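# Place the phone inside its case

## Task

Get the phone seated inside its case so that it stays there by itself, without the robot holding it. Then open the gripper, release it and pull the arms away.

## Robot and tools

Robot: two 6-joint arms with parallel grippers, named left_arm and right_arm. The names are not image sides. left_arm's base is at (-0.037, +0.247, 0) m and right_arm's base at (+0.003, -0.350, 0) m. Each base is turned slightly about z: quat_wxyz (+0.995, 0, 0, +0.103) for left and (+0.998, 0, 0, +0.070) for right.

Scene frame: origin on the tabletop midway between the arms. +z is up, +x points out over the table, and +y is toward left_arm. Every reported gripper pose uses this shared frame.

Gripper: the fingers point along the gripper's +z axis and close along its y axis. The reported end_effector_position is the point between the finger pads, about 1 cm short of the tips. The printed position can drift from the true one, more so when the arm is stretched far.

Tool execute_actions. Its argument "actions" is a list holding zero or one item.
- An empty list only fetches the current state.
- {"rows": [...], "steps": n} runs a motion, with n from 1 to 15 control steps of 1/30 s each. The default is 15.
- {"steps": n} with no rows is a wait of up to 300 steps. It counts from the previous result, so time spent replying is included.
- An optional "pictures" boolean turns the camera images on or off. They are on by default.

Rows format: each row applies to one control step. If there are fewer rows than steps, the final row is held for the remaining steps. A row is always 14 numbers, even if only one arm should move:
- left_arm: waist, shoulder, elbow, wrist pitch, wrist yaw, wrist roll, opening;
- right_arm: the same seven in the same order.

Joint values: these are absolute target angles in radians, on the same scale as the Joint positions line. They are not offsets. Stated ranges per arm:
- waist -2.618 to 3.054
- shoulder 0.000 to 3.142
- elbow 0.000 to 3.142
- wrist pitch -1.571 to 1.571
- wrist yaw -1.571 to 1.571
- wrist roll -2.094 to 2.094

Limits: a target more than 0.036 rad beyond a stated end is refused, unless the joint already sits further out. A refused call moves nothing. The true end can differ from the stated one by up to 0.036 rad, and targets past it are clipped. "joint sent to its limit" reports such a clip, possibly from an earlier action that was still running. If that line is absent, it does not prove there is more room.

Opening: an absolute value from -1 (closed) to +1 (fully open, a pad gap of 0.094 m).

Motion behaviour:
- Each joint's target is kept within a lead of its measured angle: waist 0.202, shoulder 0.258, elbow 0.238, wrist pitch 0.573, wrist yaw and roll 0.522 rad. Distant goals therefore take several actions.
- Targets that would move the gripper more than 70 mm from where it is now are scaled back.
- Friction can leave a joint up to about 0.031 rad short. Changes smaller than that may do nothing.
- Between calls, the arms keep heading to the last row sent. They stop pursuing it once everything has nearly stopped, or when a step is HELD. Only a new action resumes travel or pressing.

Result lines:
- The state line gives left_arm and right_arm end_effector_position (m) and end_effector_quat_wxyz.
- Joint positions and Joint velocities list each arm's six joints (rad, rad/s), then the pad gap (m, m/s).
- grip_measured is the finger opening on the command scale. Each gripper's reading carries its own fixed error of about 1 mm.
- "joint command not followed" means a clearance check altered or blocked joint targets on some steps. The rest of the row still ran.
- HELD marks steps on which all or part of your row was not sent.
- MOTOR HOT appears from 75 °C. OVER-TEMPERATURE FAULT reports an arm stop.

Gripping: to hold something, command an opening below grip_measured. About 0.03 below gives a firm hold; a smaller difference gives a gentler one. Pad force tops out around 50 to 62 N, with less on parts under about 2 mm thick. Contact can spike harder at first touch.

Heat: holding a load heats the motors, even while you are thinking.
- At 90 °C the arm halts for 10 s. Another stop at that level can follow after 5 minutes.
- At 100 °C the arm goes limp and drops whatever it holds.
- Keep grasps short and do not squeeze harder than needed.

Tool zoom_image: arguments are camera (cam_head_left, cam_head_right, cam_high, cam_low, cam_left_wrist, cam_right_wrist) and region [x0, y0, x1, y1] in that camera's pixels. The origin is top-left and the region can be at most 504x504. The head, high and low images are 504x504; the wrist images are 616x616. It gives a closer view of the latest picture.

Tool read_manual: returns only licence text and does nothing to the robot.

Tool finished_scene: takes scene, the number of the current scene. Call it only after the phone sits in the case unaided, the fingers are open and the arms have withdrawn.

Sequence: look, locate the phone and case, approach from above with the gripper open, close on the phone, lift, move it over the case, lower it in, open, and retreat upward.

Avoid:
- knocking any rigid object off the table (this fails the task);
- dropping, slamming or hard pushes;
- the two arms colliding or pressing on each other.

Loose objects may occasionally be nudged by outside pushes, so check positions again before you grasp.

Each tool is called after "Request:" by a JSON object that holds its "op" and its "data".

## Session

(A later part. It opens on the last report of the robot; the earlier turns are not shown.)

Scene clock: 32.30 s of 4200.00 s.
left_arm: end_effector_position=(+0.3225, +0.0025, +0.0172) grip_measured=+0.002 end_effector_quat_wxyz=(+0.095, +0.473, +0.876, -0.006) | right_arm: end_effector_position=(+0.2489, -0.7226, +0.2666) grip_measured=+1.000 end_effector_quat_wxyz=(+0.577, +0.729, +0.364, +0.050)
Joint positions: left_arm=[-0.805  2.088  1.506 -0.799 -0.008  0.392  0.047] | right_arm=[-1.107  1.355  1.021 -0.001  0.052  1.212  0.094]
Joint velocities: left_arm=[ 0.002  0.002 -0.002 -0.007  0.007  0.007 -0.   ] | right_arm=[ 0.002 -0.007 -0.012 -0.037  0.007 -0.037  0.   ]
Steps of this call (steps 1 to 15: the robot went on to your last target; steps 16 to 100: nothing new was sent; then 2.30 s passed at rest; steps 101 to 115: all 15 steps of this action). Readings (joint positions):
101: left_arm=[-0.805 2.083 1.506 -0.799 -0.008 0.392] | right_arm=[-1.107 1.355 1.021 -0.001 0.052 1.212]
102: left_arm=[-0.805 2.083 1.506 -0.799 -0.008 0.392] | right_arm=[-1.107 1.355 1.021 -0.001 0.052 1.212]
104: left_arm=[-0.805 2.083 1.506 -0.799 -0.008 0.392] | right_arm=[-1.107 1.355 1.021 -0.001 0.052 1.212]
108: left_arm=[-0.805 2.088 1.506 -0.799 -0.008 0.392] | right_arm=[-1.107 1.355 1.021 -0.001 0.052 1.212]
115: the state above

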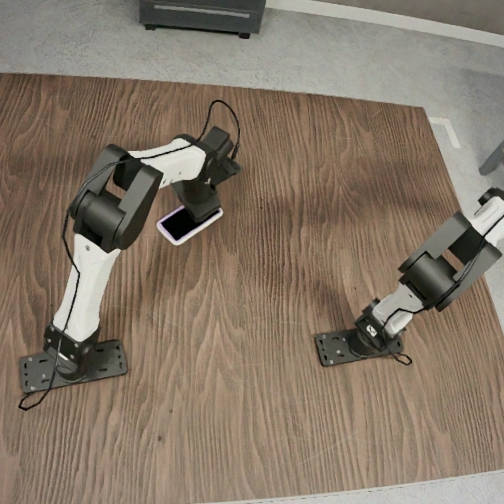

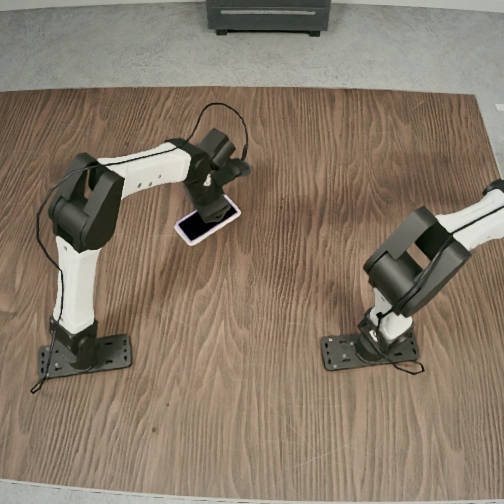

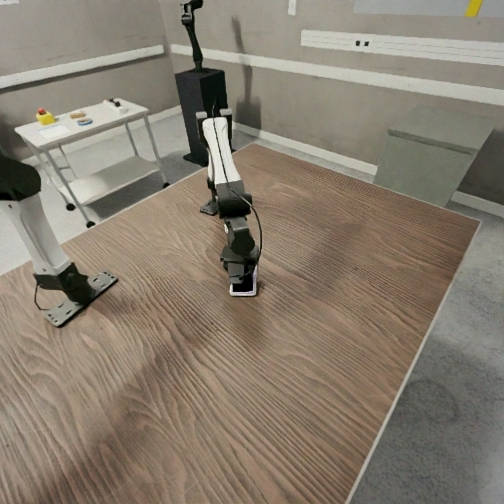

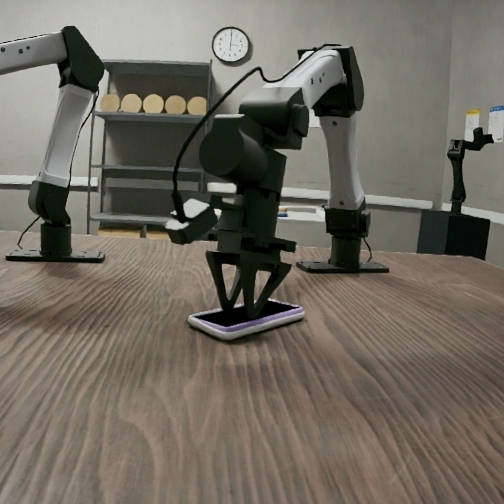

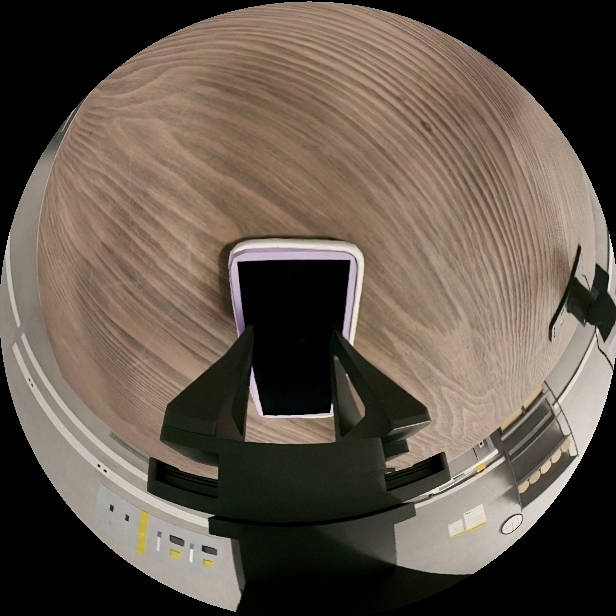

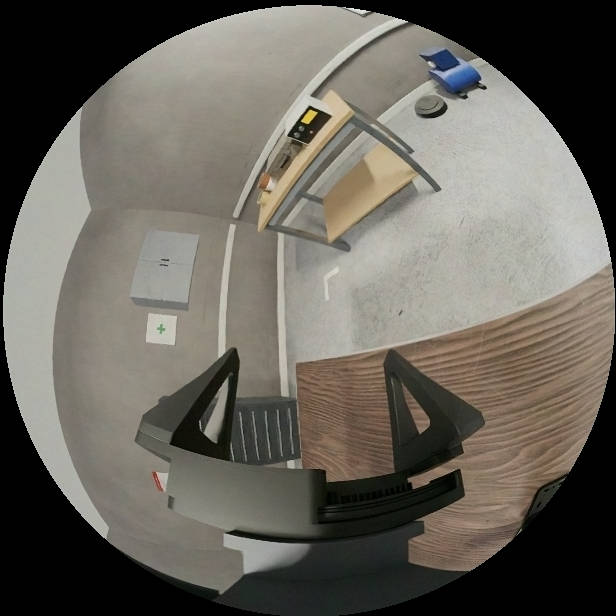

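Request:
{"op": "execute_actions", "data": {"actions": [{"rows":[[-0.81,2.03,1.5,-0.80,0,0.4,0,-1.107,1.355,1.021,0,0.052,1.212,1],[-0.81,2.03,1.5,-0.80,0,0.4,0,-1.107,1.355,1.021,0,0.052,1.212,1],[-0.81,2.03,1.5,-0.80,0,0.4,0,-1.107,1.355,1.021,0,0.052,1.212,1],[-0.81,2.03,1.5,-0.80,0,0.4,0,-1.107,1.355,1.021,0,0.052,1.212,1],[-0.81,2.03,1.5,-0.80,0,0.4,0,-1.107,1.355,1.021,0,0.052,1.212,1],[-0.81,2.03,1.5,-0.80,0,0.4,0,-1.107,1.355,1.021,0,0.052,1.212,1],[-0.76,2.03,1.5,-0.95,0,0.43,0,-1.107,1.355,1.021,0,0.052,1.212,1]],"steps":15}]}}

Request:
{"op": "execute_actions", "data": {"actions": [{"steps":10}]}}

Request:
{"op": "zoom_image", "data": {"camera": "cam_low", "region": [170, 230, 350, 370]}}

Scene clock: 40.60 s of 4200.00 s.
left_arm: end_effector_position=(+0.3127, +0.0314, +0.0317) grip_measured=+0.002 end_effector_quat_wxyz=(+0.061, +0.466, +0.883, -0.001) | right_arm: end_effector_position=(+0.2489, -0.7226, +0.2666) grip_measured=+1.000 end_effector_quat_wxyz=(+0.577, +0.729, +0.364, +0.050)
Joint positions: left_arm=[-0.76   2.041  1.506 -0.915 -0.006  0.418  0.047] | right_arm=[-1.107  1.355  1.021 -0.001  0.052  1.212  0.094]
Joint velocities: left_arm=[ 0.007  0.012 -0.017 -0.168  0.022  0.007 -0.   ] | right_arm=[ 0.002  0.012 -0.007  0.007  0.037  0.051  0.   ]
Steps of this call (steps 1 to 15: the robot went on to your last target; steps 16 to 100: nothing new was sent; then 4.47 s passed at rest; steps 101 to 115: all 15 steps of this action). Readings (joint positions):
101: left_arm=[-0.805 2.078 1.506 -0.798 -0.008 0.392] | right_arm=[-1.107 1.355 1.021 -0.001 0.052 1.212]
102: left_arm=[-0.805 2.071 1.506 -0.801 -0.008 0.392] | right_arm=[-1.107 1.355 1.021 -0.001 0.052 1.212]
104: left_arm=[-0.805 2.055 1.506 -0.801 -0.008 0.392] | right_arm=[-1.107 1.355 1.021 -0.001 0.052 1.212]
108: left_arm=[-0.796 2.041 1.506 -0.832 -0.006 0.402] | right_arm=[-1.107 1.355 1.021 -0.001 0.052 1.212]
115: the state above

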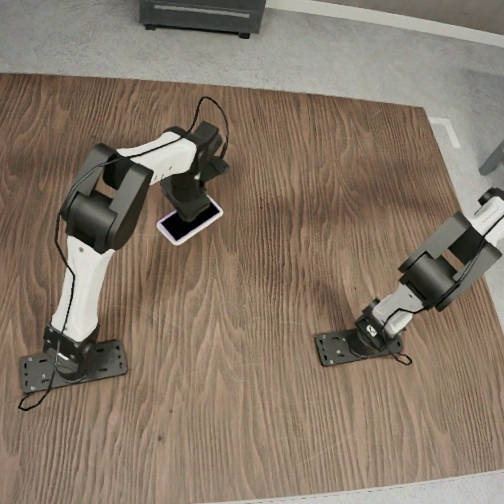

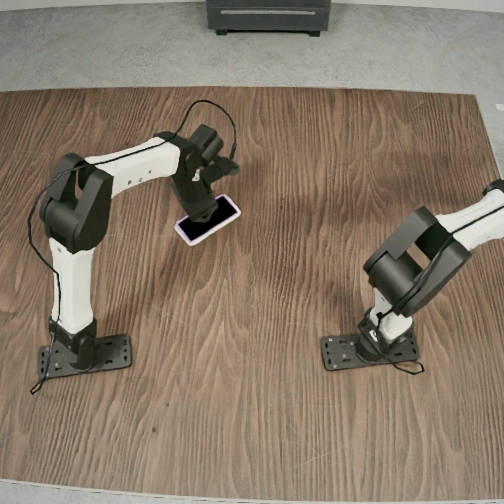

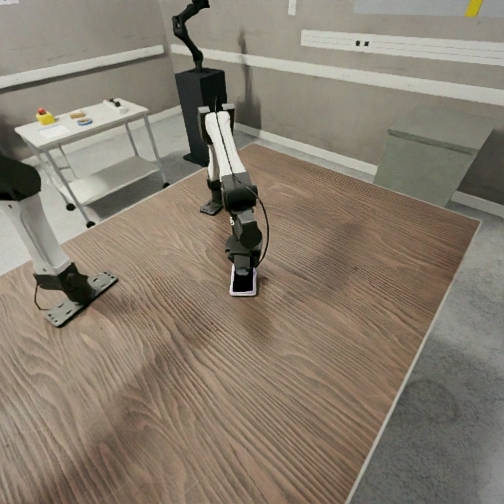

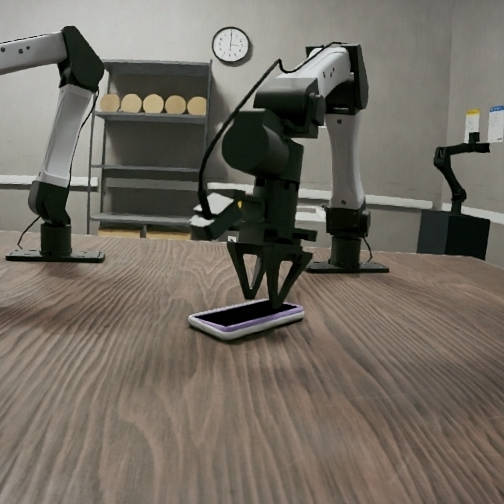

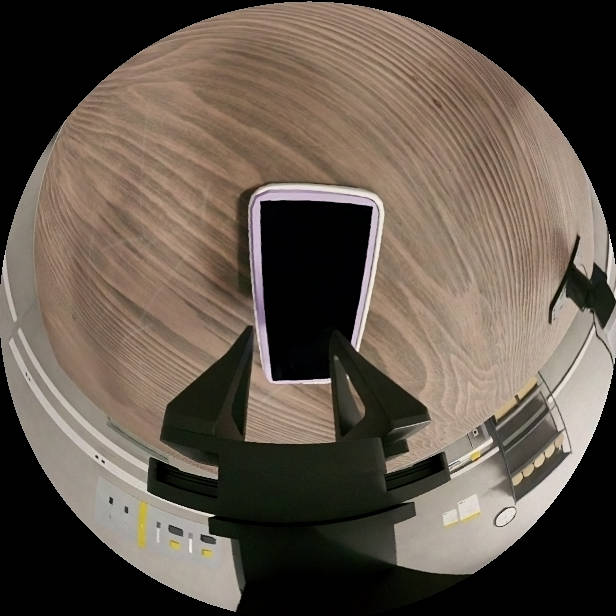

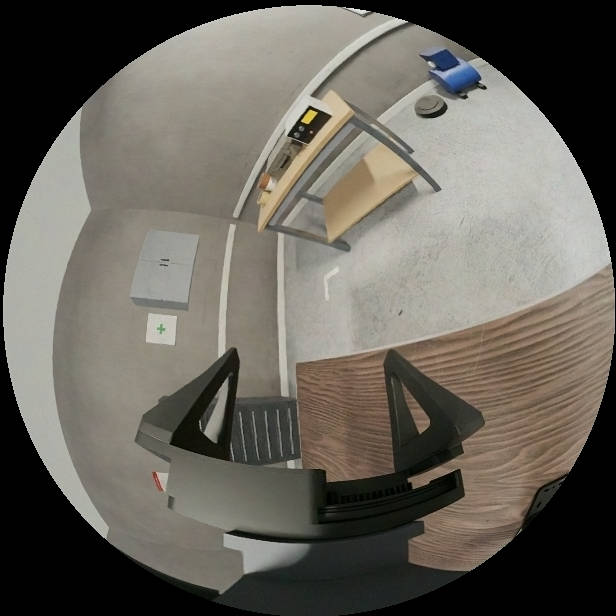

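Scene clock: 40.93 s of 4200.00 s.
left_arm: end_effector_position=(+0.3095, +0.0333, +0.0312) grip_measured=+0.002 end_effector_quat_wxyz=(+0.053, +0.468, +0.882, -0.001) | right_arm: end_effector_position=(+0.2489, -0.7226, +0.2666) grip_measured=+1.000 end_effector_quat_wxyz=(+0.577, +0.729, +0.364, +0.050)
Joint positions: left_arm=[-0.76   2.041  1.506 -0.93  -0.006  0.422  0.047] | right_arm=[-1.107  1.355  1.021 -0.001  0.052  1.212  0.094]
Joint velocities: left_arm=[-0.012  0.002 -0.002 -0.022  0.007  0.022 -0.001] | right_arm=[ 0.007  0.007 -0.012  0.051 -0.051 -0.007  0.   ]
Steps of this call (steps 1 to 10: the robot went on to your last target). Readings (joint positions):
1: left_arm=[-0.760 2.041 1.506 -0.918 -0.006 0.419] | right_arm=[-1.107 1.355 1.021 -0.001 0.052 1.212]
2: left_arm=[-0.760 2.041 1.506 -0.921 -0.006 0.419] | right_arm=[-1.107 1.355 1.021 -0.001 0.052 1.212]
4: left_arm=[-0.760 2.041 1.506 -0.925 -0.006 0.421] | right_arm=[-1.107 1.355 1.021 -0.001 0.052 1.212]
8: left_arm=[-0.760 2.041 1.506 -0.929 -0.006 0.422] | right_arm=[-1.107 1.355 1.021 -0.001 0.052 1.212]
10: the state above

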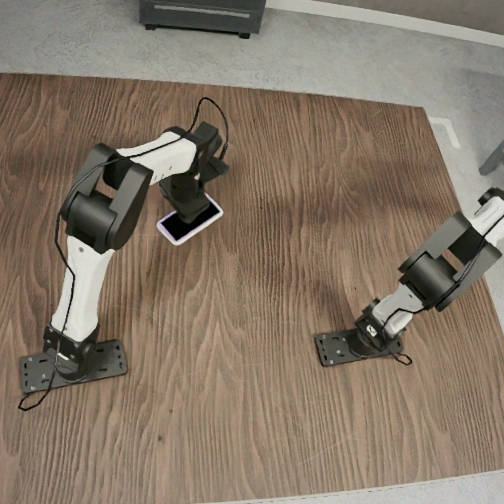

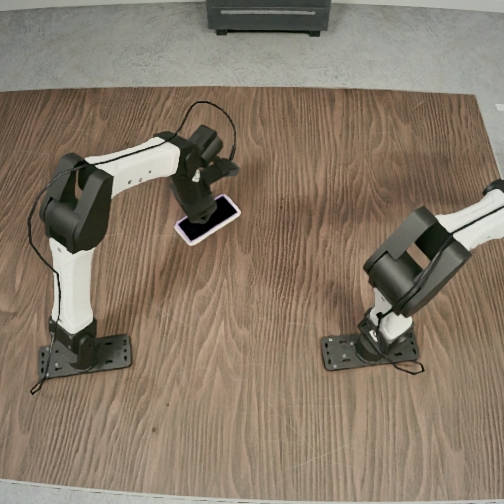

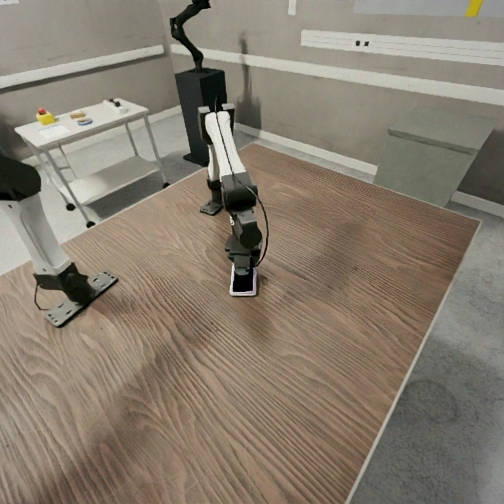

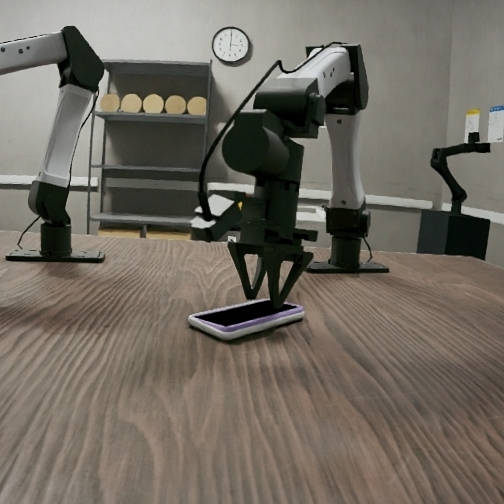

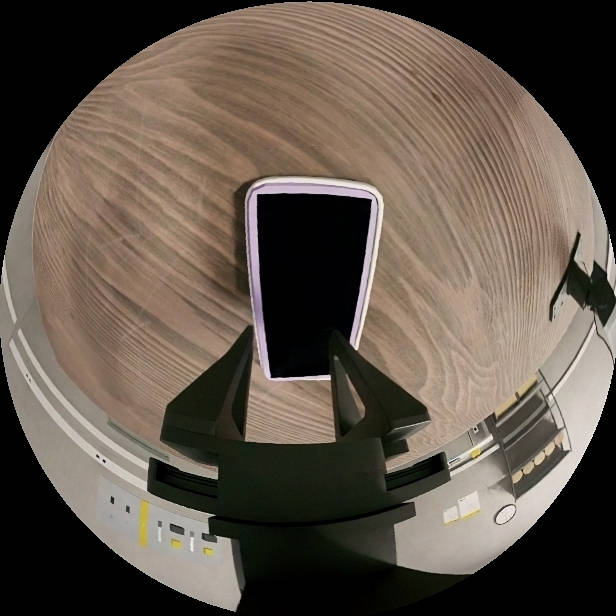

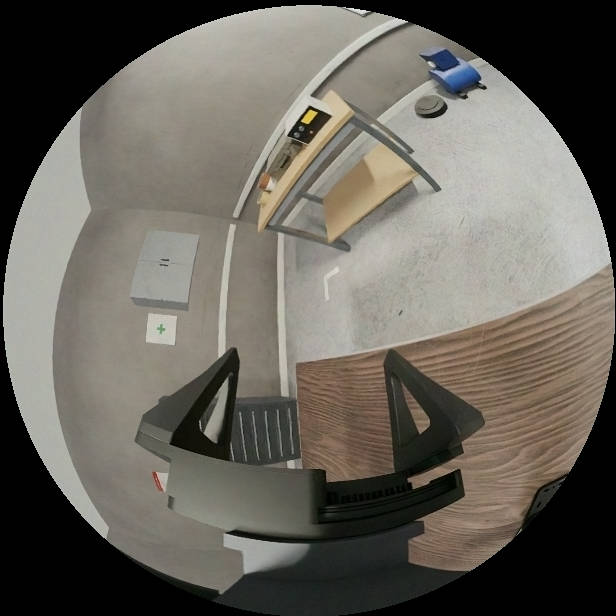

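Region (170, 230, 350, 370) of cam_low's 504x504 image, scaled by 2.800, with more detail than that image has.

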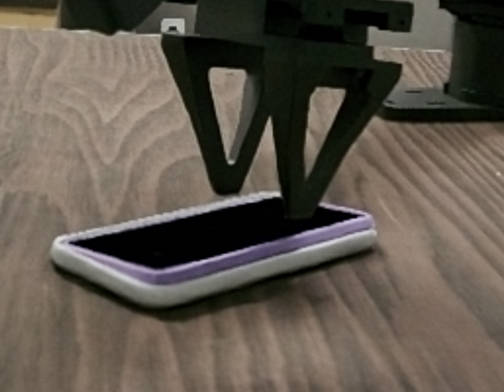

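Request:
{"op": "execute_actions", "data": {"actions": [{"rows":[[-0.80,2.04,1.5,-0.95,0,0.43,0,-1.107,1.355,1.021,0,0.052,1.212,1],[-0.80,2.04,1.5,-0.95,0,0.43,0,-1.107,1.355,1.021,0,0.052,1.212,1],[-0.80,2.04,1.5,-0.95,0,0.43,0,-1.107,1.355,1.021,0,0.052,1.212,1],[-0.80,2.04,1.5,-0.95,0,0.43,0,-1.107,1.355,1.021,0,0.052,1.212,1],[-0.80,2.04,1.5,-0.95,0,0.43,0,-1.107,1.355,1.021,0,0.052,1.212,1],[-0.80,2.08,1.48,-0.93,0,0.43,0,-1.107,1.355,1.021,0,0.052,1.212,1],[-0.80,2.08,1.48,-0.93,0,0.43,0,-1.107,1.355,1.021,0,0.052,1.212,1],[-0.80,2.08,1.48,-0.93,0,0.43,0,-1.107,1.355,1.021,0,0.052,1.212,1],[-0.80,2.08,1.48,-0.93,0,0.43,0,-1.107,1.355,1.021,0,0.052,1.212,1],[-0.80,2.12,1.47,-0.92,0,0.43,0,-1.107,1.355,1.021,0,0.052,1.212,1]],"steps":15}]}}

Request:
{"op": "zoom_image", "data": {"camera": "cam_low", "region": [170, 230, 350, 370]}}

Scene clock: 50.63 s of 4200.00 s.
left_arm: end_effector_position=(+0.2990, +0.0219, +0.0166) grip_measured=+0.002 end_effector_quat_wxyz=(+0.036, +0.486, +0.873, +0.001) | right_arm: end_effector_position=(+0.2489, -0.7226, +0.2666) grip_measured=+1.000 end_effector_quat_wxyz=(+0.577, +0.729, +0.364, +0.050)
Joint positions: left_arm=[-0.799  2.079  1.506 -0.927 -0.008  0.423  0.047] | right_arm=[-1.107  1.355  1.021 -0.001  0.052  1.212  0.094]
Joint velocities: left_arm=[-0.007 -0.017  0.002 -0.022  0.066 -0.007  0.   ] | right_arm=[ 0.002  0.002 -0.007 -0.037  0.037  0.051  0.   ]
Steps of this call (steps 1 to 30: the robot went on to your last target; steps 31 to 120: nothing new was sent; then 5.20 s passed at rest; steps 121 to 135: all 15 steps of this action). Readings (joint positions):
121: left_arm=[-0.763 2.041 1.506 -0.931 -0.006 0.422] | right_arm=[-1.107 1.355 1.021 -0.001 0.052 1.212]
122: left_arm=[-0.768 2.041 1.506 -0.931 -0.006 0.422] | right_arm=[-1.107 1.355 1.021 -0.001 0.052 1.212]
124: left_arm=[-0.784 2.041 1.506 -0.931 -0.006 0.422] | right_arm=[-1.107 1.355 1.021 -0.001 0.052 1.212]
128: left_arm=[-0.799 2.051 1.506 -0.931 -0.006 0.423] | right_arm=[-1.107 1.355 1.021 -0.001 0.052 1.212]
135: the state above

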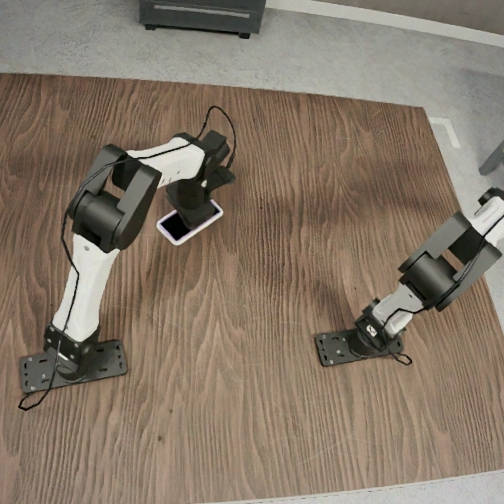

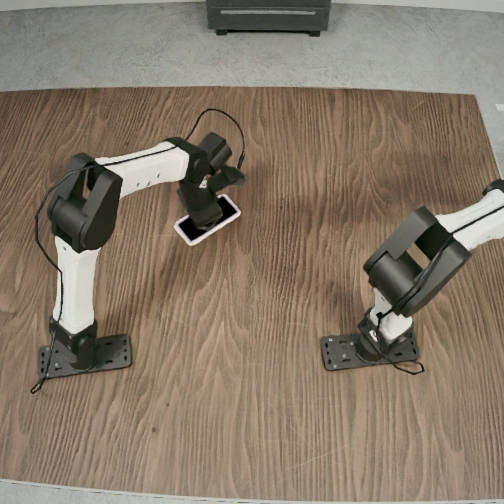

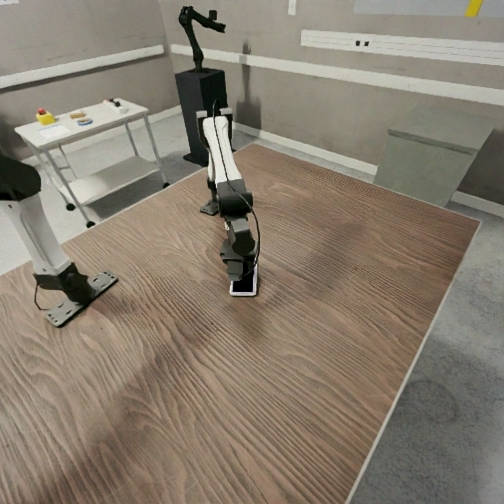

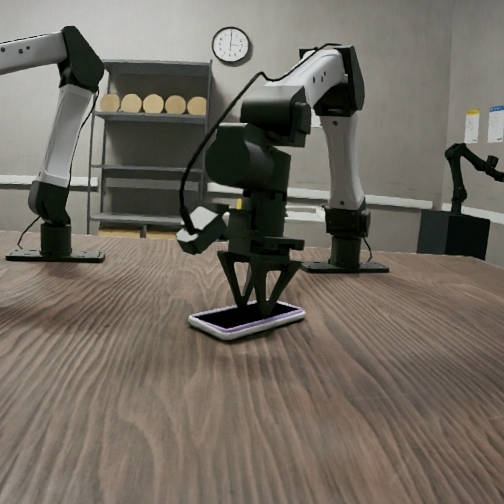

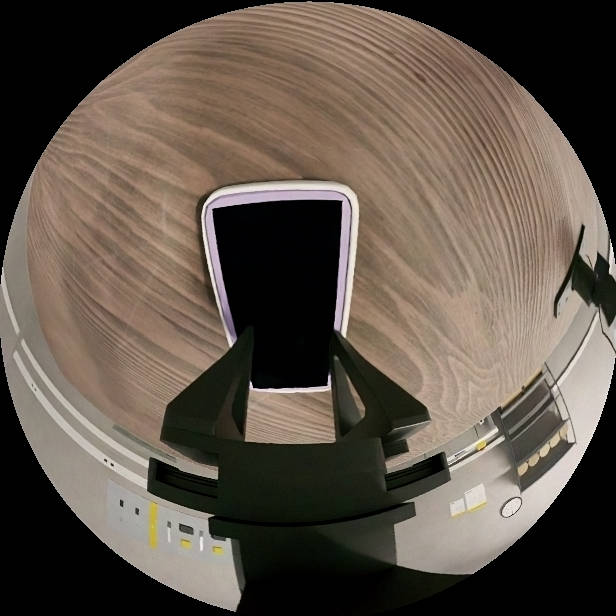

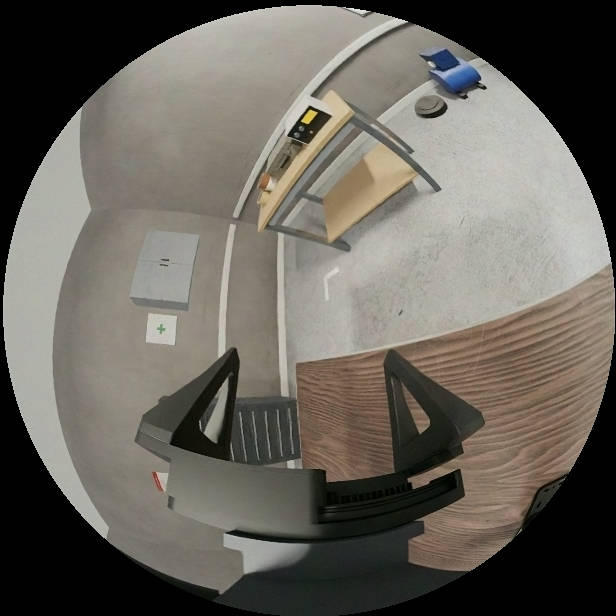

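Region (170, 230, 350, 370) of cam_low's 504x504 image, scaled by 2.800, with more detail than that image has.

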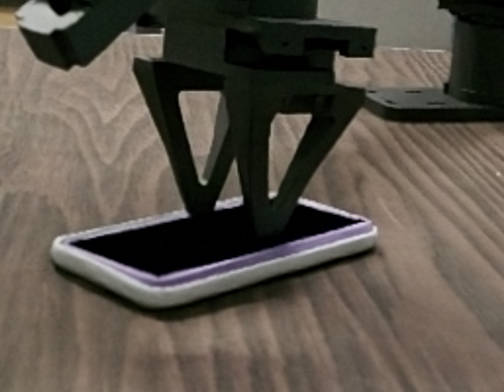

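Looks in. Press a touch more, then lift.

Request:
{"op": "execute_actions", "data": {"actions": [{"rows":[[-0.80,2.16,1.47,-0.92,0,0.43,0,-1.107,1.355,1.021,0,0.052,1.212,1],[-0.80,2.16,1.47,-0.92,0,0.43,0,-1.107,1.355,1.021,0,0.052,1.212,1],[-0.80,2.16,1.47,-0.92,0,0.43,0,-1.107,1.355,1.021,0,0.052,1.212,1],[-0.80,2.16,1.47,-0.92,0,0.43,0,-1.107,1.355,1.021,0,0.052,1.212,1],[-0.80,2.16,1.47,-0.92,0,0.43,0,-1.107,1.355,1.021,0,0.052,1.212,1],[-0.80,2.16,1.47,-0.92,0,0.43,0,-1.107,1.355,1.021,0,0.052,1.212,1],[-0.80,2.05,1.5,-0.92,0,0.43,0,-1.107,1.355,1.021,0,0.052,1.212,1],[-0.80,2.05,1.5,-0.92,0,0.43,0,-1.107,1.355,1.021,0,0.052,1.212,1],[-0.80,1.9,1.5,-0.92,0,0.43,0,-1.107,1.355,1.021,0,0.052,1.212,1],[-0.80,1.9,1.5,-0.92,0,0.43,0,-1.107,1.355,1.021,0,0.052,1.212,1],[-0.80,1.7,1.5,-0.92,0,0.43,0,-1.107,1.355,1.021,0,0.052,1.212,1]],"steps":15}]}}

Request:
{"op": "zoom_image", "data": {"camera": "cam_low", "region": [170, 270, 330, 370]}}

Request:
{"op": "zoom_image", "data": {"camera": "cam_head_right", "region": [150, 170, 260, 260]}}

Scene clock: 57.87 s of 4200.00 s.
left_arm: end_effector_position=(+0.3068, +0.0166, +0.1287) grip_measured=+0.002 end_effector_quat_wxyz=(+0.177, +0.478, +0.860, -0.011) | right_arm: end_effector_position=(+0.2489, -0.7226, +0.2666) grip_measured=+1.000 end_effector_quat_wxyz=(+0.577, +0.729, +0.364, +0.050)
Joint positions: left_arm=[-0.799  1.784  1.495 -0.924 -0.008  0.423  0.047] | right_arm=[-1.107  1.355  1.021 -0.001  0.052  1.212  0.094]
Joint velocities: left_arm=[-0.012 -1.556 -0.007  0.081 -0.051  0.022  0.001] | right_arm=[ 0.007 -0.002 -0.007 -0.037 -0.051 -0.022  0.   ]
Steps of this call (steps 1 to 15: the robot went on to your last target; steps 16 to 100: nothing new was sent; then 3.40 s passed at rest; steps 101 to 115: all 15 steps of this action). Readings (joint positions):
101: left_arm=[-0.799 2.080 1.506 -0.927 -0.008 0.423] | right_arm=[-1.107 1.355 1.021 -0.001 0.052 1.212]
102: left_arm=[-0.799 2.080 1.506 -0.927 -0.008 0.423] | right_arm=[-1.107 1.355 1.021 -0.001 0.052 1.212]
104: left_arm=[-0.799 2.080 1.506 -0.927 -0.008 0.423] | right_arm=[-1.107 1.355 1.021 -0.001 0.052 1.212]
108: left_arm=[-0.799 2.069 1.506 -0.927 -0.008 0.423] | right_arm=[-1.107 1.355 1.021 -0.001 0.052 1.212]
115: the state above

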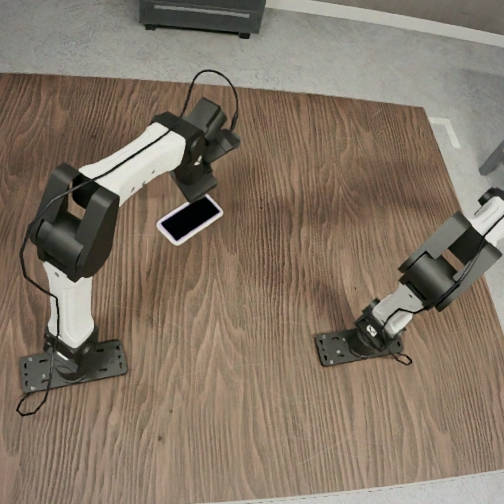

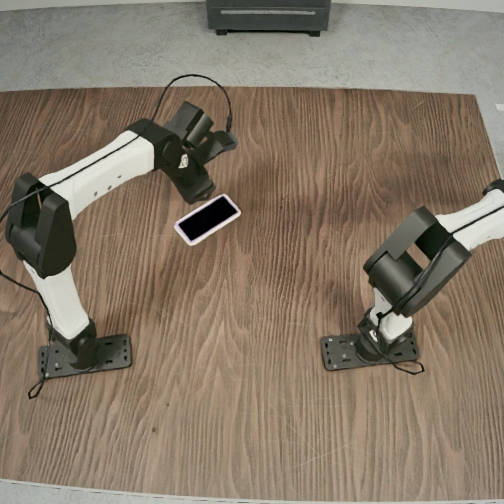

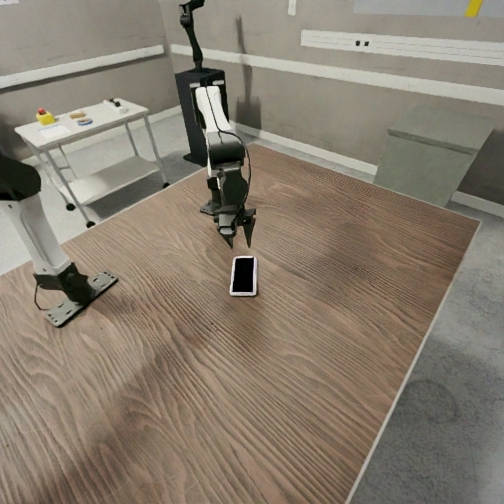

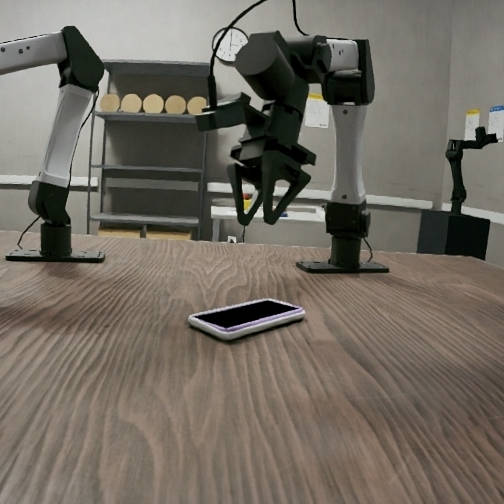

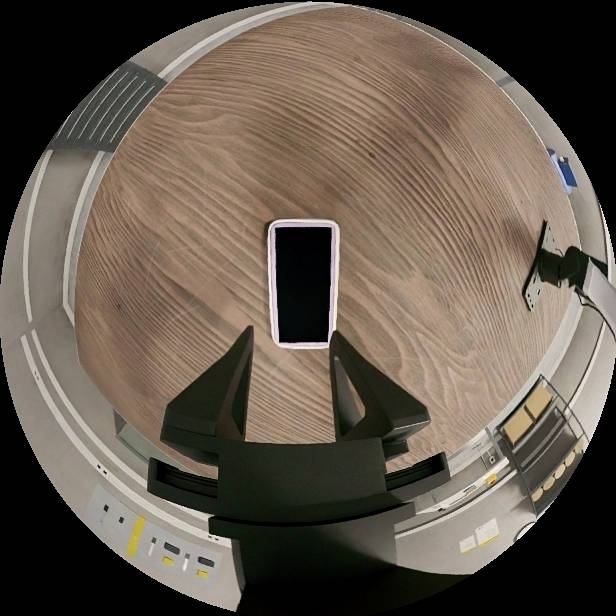

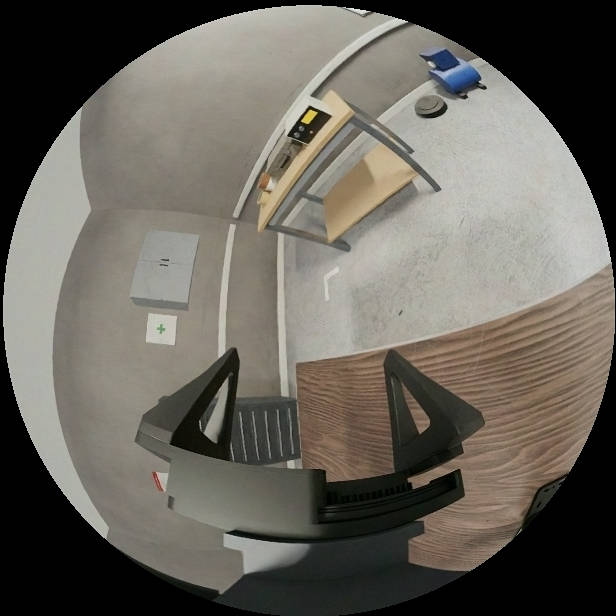

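Region (170, 270, 330, 370) of cam_low's 504x504 image, scaled by 3.150, with more detail than that image has; it fills the top 315 rows of this view, and the rest is white.

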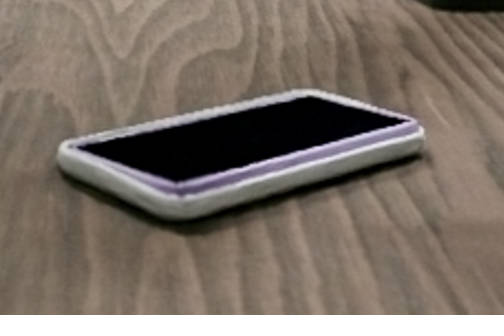

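Region (150, 170, 260, 260) of cam_head_right's 504x504 image, scaled by 4.582, with more detail than that image has; it fills the top 412 rows of this view, and the rest is white.

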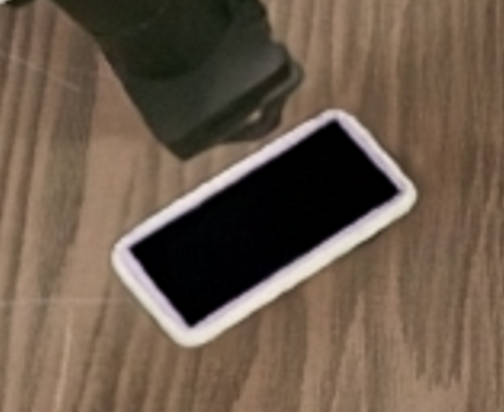

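Request:
{"op": "execute_actions", "data": {"actions": [{"rows":[[-0.74,1.9,1.5,-0.87,0,0.43,-1,-1.107,1.355,1.021,0,0.052,1.212,1],[-0.74,1.9,1.5,-0.87,0,0.43,-1,-1.107,1.355,1.021,0,0.052,1.212,1],[-0.74,1.9,1.5,-0.87,0,0.43,-1,-1.107,1.355,1.021,0,0.052,1.212,1],[-0.74,1.9,1.5,-0.87,0,0.43,-1,-1.107,1.355,1.021,0,0.052,1.212,1],[-0.74,1.9,1.5,-0.87,0,0.43,-1,-1.107,1.355,1.021,0,0.052,1.212,1],[-0.74,1.98,1.5,-0.87,0,0.43,-1,-1.107,1.355,1.021,0,0.052,1.212,1],[-0.74,1.98,1.5,-0.87,0,0.43,-1,-1.107,1.355,1.021,0,0.052,1.212,1],[-0.74,1.98,1.5,-0.87,0,0.43,-1,-1.107,1.355,1.021,0,0.052,1.212,1],[-0.74,2.05,1.5,-0.87,0,0.43,-1,-1.107,1.355,1.021,0,0.052,1.212,1]],"steps":15}]}}

Request:
{"op": "execute_actions", "data": {"actions": [{"steps":10}]}}

Request:
{"op": "zoom_image", "data": {"camera": "cam_low", "region": [170, 230, 350, 370]}}

Request:
{"op": "zoom_image", "data": {"camera": "cam_high", "region": [190, 220, 300, 310]}}

Scene clock: 69.13 s of 4200.00 s.
left_arm: end_effector_position=(+0.3249, +0.0331, +0.0257) grip_measured=-0.996 end_effector_quat_wxyz=(+0.072, +0.460, +0.885, -0.002) | right_arm: end_effector_position=(+0.2489, -0.7226, +0.2666) grip_measured=+1.000 end_effector_quat_wxyz=(+0.577, +0.729, +0.364, +0.050)
Joint positions: left_arm=[-0.741  2.063  1.512 -0.876 -0.004  0.424  0.   ] | right_arm=[-1.107  1.355  1.021 -0.001  0.052  1.212  0.094]
Joint velocities: left_arm=[-0.002 -0.012 -0.007 -0.11  -0.022 -0.007  0.   ] | right_arm=[-0.002 -0.017 -0.017 -0.037 -0.022 -0.022  0.   ]
Steps of this call (steps 1 to 30: the robot went on to your last target; steps 31 to 120: nothing new was sent; then 6.77 s passed at rest; steps 121 to 135: all 15 steps of this action). Readings (joint positions):
121: left_arm=[-0.795 1.705 1.505 -0.915 -0.006 0.424] | right_arm=[-1.107 1.355 1.021 -0.001 0.052 1.212]
122: left_arm=[-0.786 1.731 1.511 -0.904 -0.004 0.424] | right_arm=[-1.107 1.355 1.021 -0.001 0.052 1.212]
124: left_arm=[-0.762 1.811 1.512 -0.883 -0.004 0.424] | right_arm=[-1.107 1.355 1.021 -0.001 0.052 1.212]
128: left_arm=[-0.741 1.964 1.512 -0.878 -0.004 0.424] | right_arm=[-1.107 1.355 1.021 -0.001 0.052 1.212]
135: the state above

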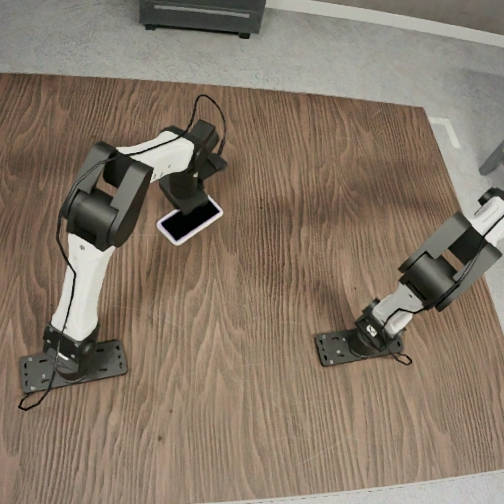

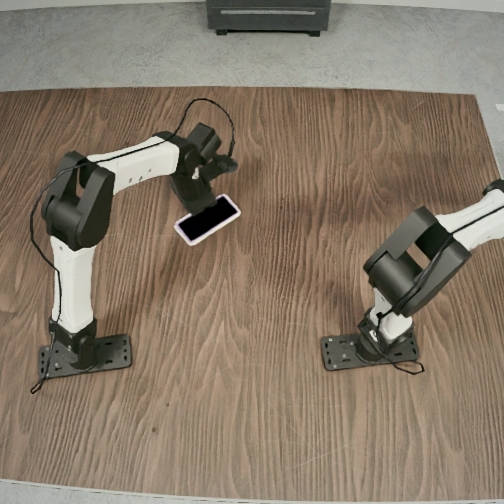

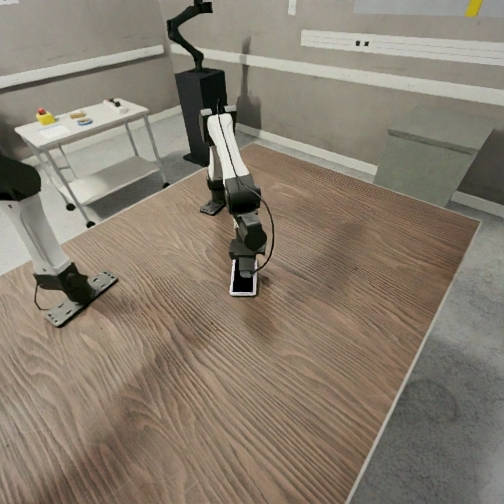

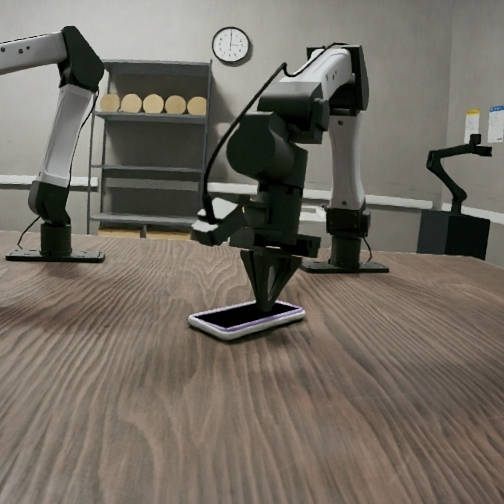

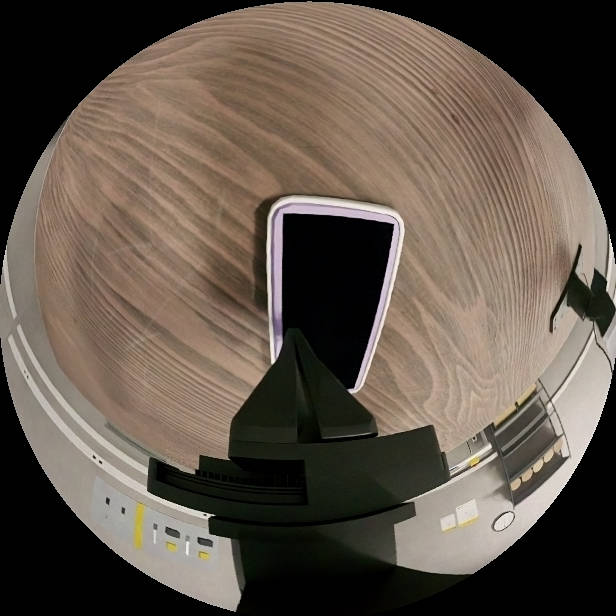

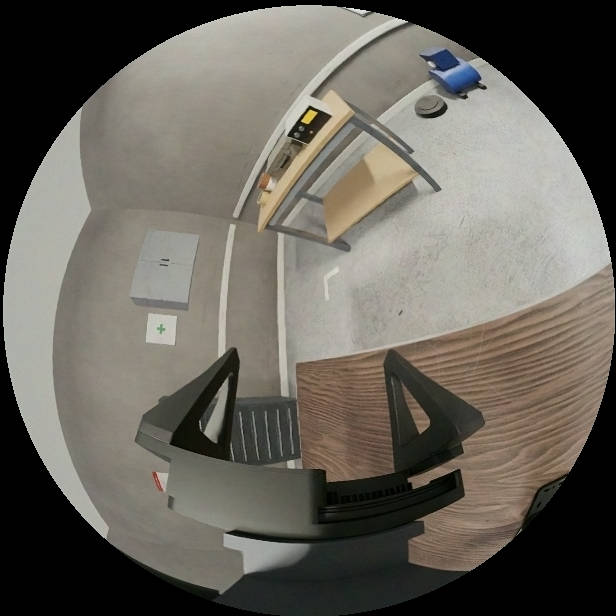

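Scene clock: 69.47 s of 4200.00 s.
left_arm: end_effector_position=(+0.3251, +0.0329, +0.0260) grip_measured=-0.996 end_effector_quat_wxyz=(+0.073, +0.460, +0.885, -0.002) | right_arm: end_effector_position=(+0.2489, -0.7226, +0.2666) grip_measured=+1.000 end_effector_quat_wxyz=(+0.577, +0.729, +0.364, +0.050)
Joint positions: left_arm=[-0.741  2.062  1.512 -0.875 -0.004  0.424  0.   ] | right_arm=[-1.107  1.355  1.021 -0.001  0.052  1.212  0.094]
Joint velocities: left_arm=[-0.017 -0.002 -0.012  0.022  0.037  0.037  0.001] | right_arm=[ 0.007 -0.002 -0.007  0.022  0.037  0.022  0.   ]
Steps of this call (steps 1 to 10: the robot went on to your last target). Readings (joint positions):
1: left_arm=[-0.741 2.062 1.512 -0.875 -0.004 0.424] | right_arm=[-1.107 1.355 1.021 -0.001 0.052 1.212]
2: left_arm=[-0.741 2.062 1.512 -0.875 -0.004 0.424] | right_arm=[-1.107 1.355 1.021 -0.001 0.052 1.212]
4: left_arm=[-0.741 2.062 1.512 -0.875 -0.004 0.424] | right_arm=[-1.107 1.355 1.021 -0.001 0.052 1.212]
8: left_arm=[-0.741 2.062 1.512 -0.875 -0.004 0.424] | right_arm=[-1.107 1.355 1.021 -0.001 0.052 1.212]
10: the state above

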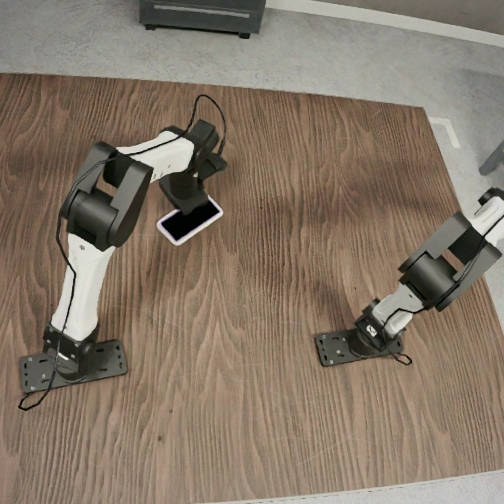

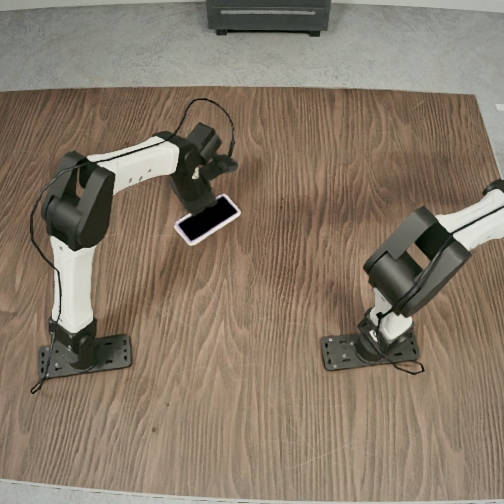

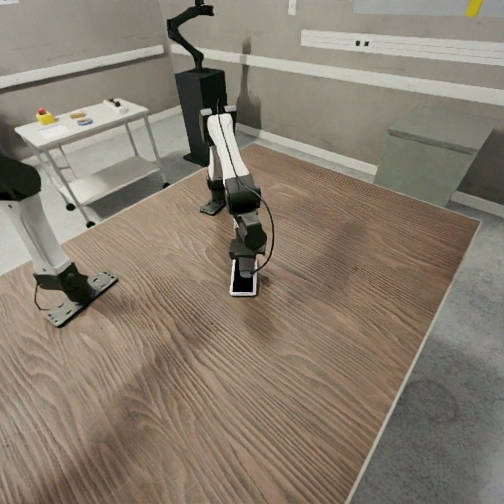

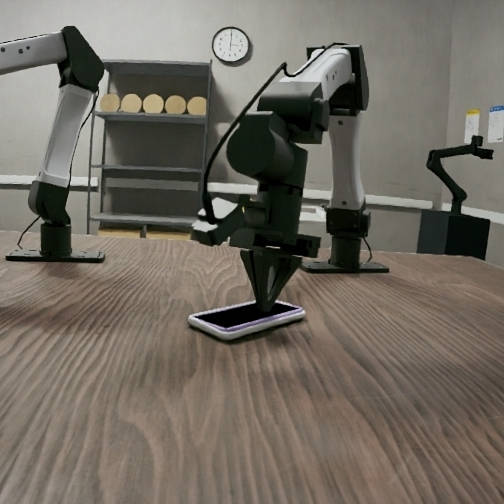

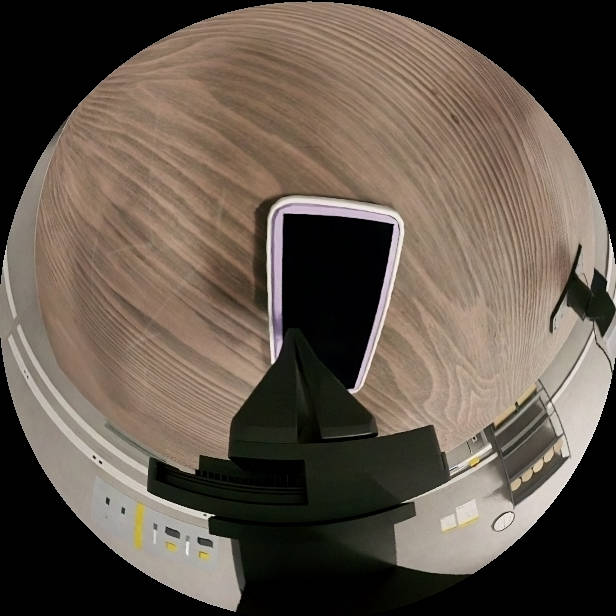

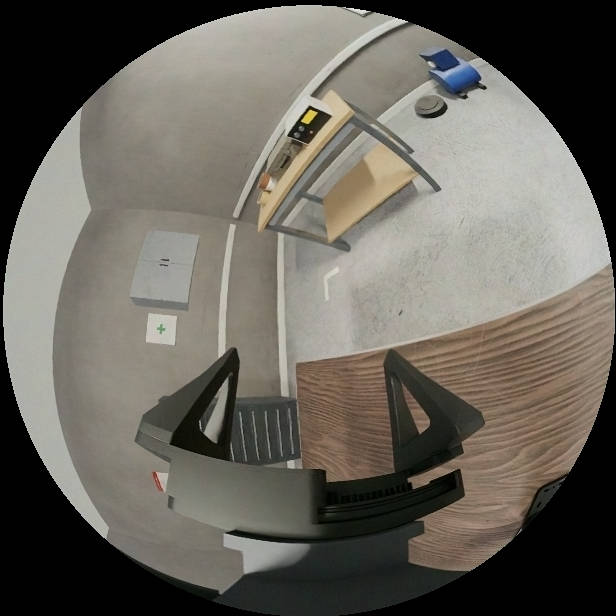

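Region (170, 230, 350, 370) of cam_low's 504x504 image, scaled by 2.800, with more detail than that image has.

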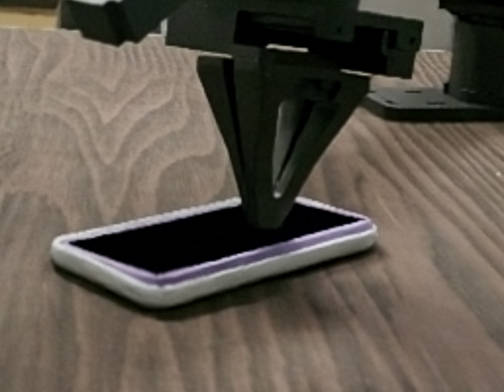

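Region (190, 220, 300, 310) of cam_high's 504x504 image, scaled by 4.582, with more detail than that image has; it fills the top 412 rows of this view, and the rest is white.

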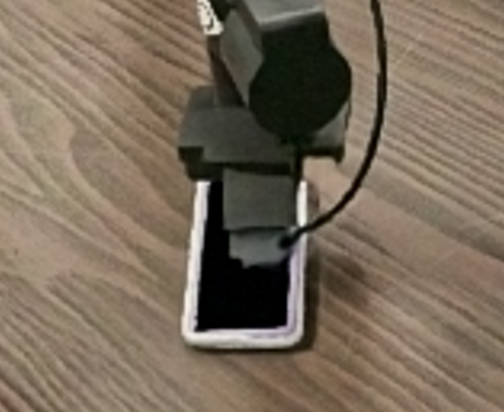

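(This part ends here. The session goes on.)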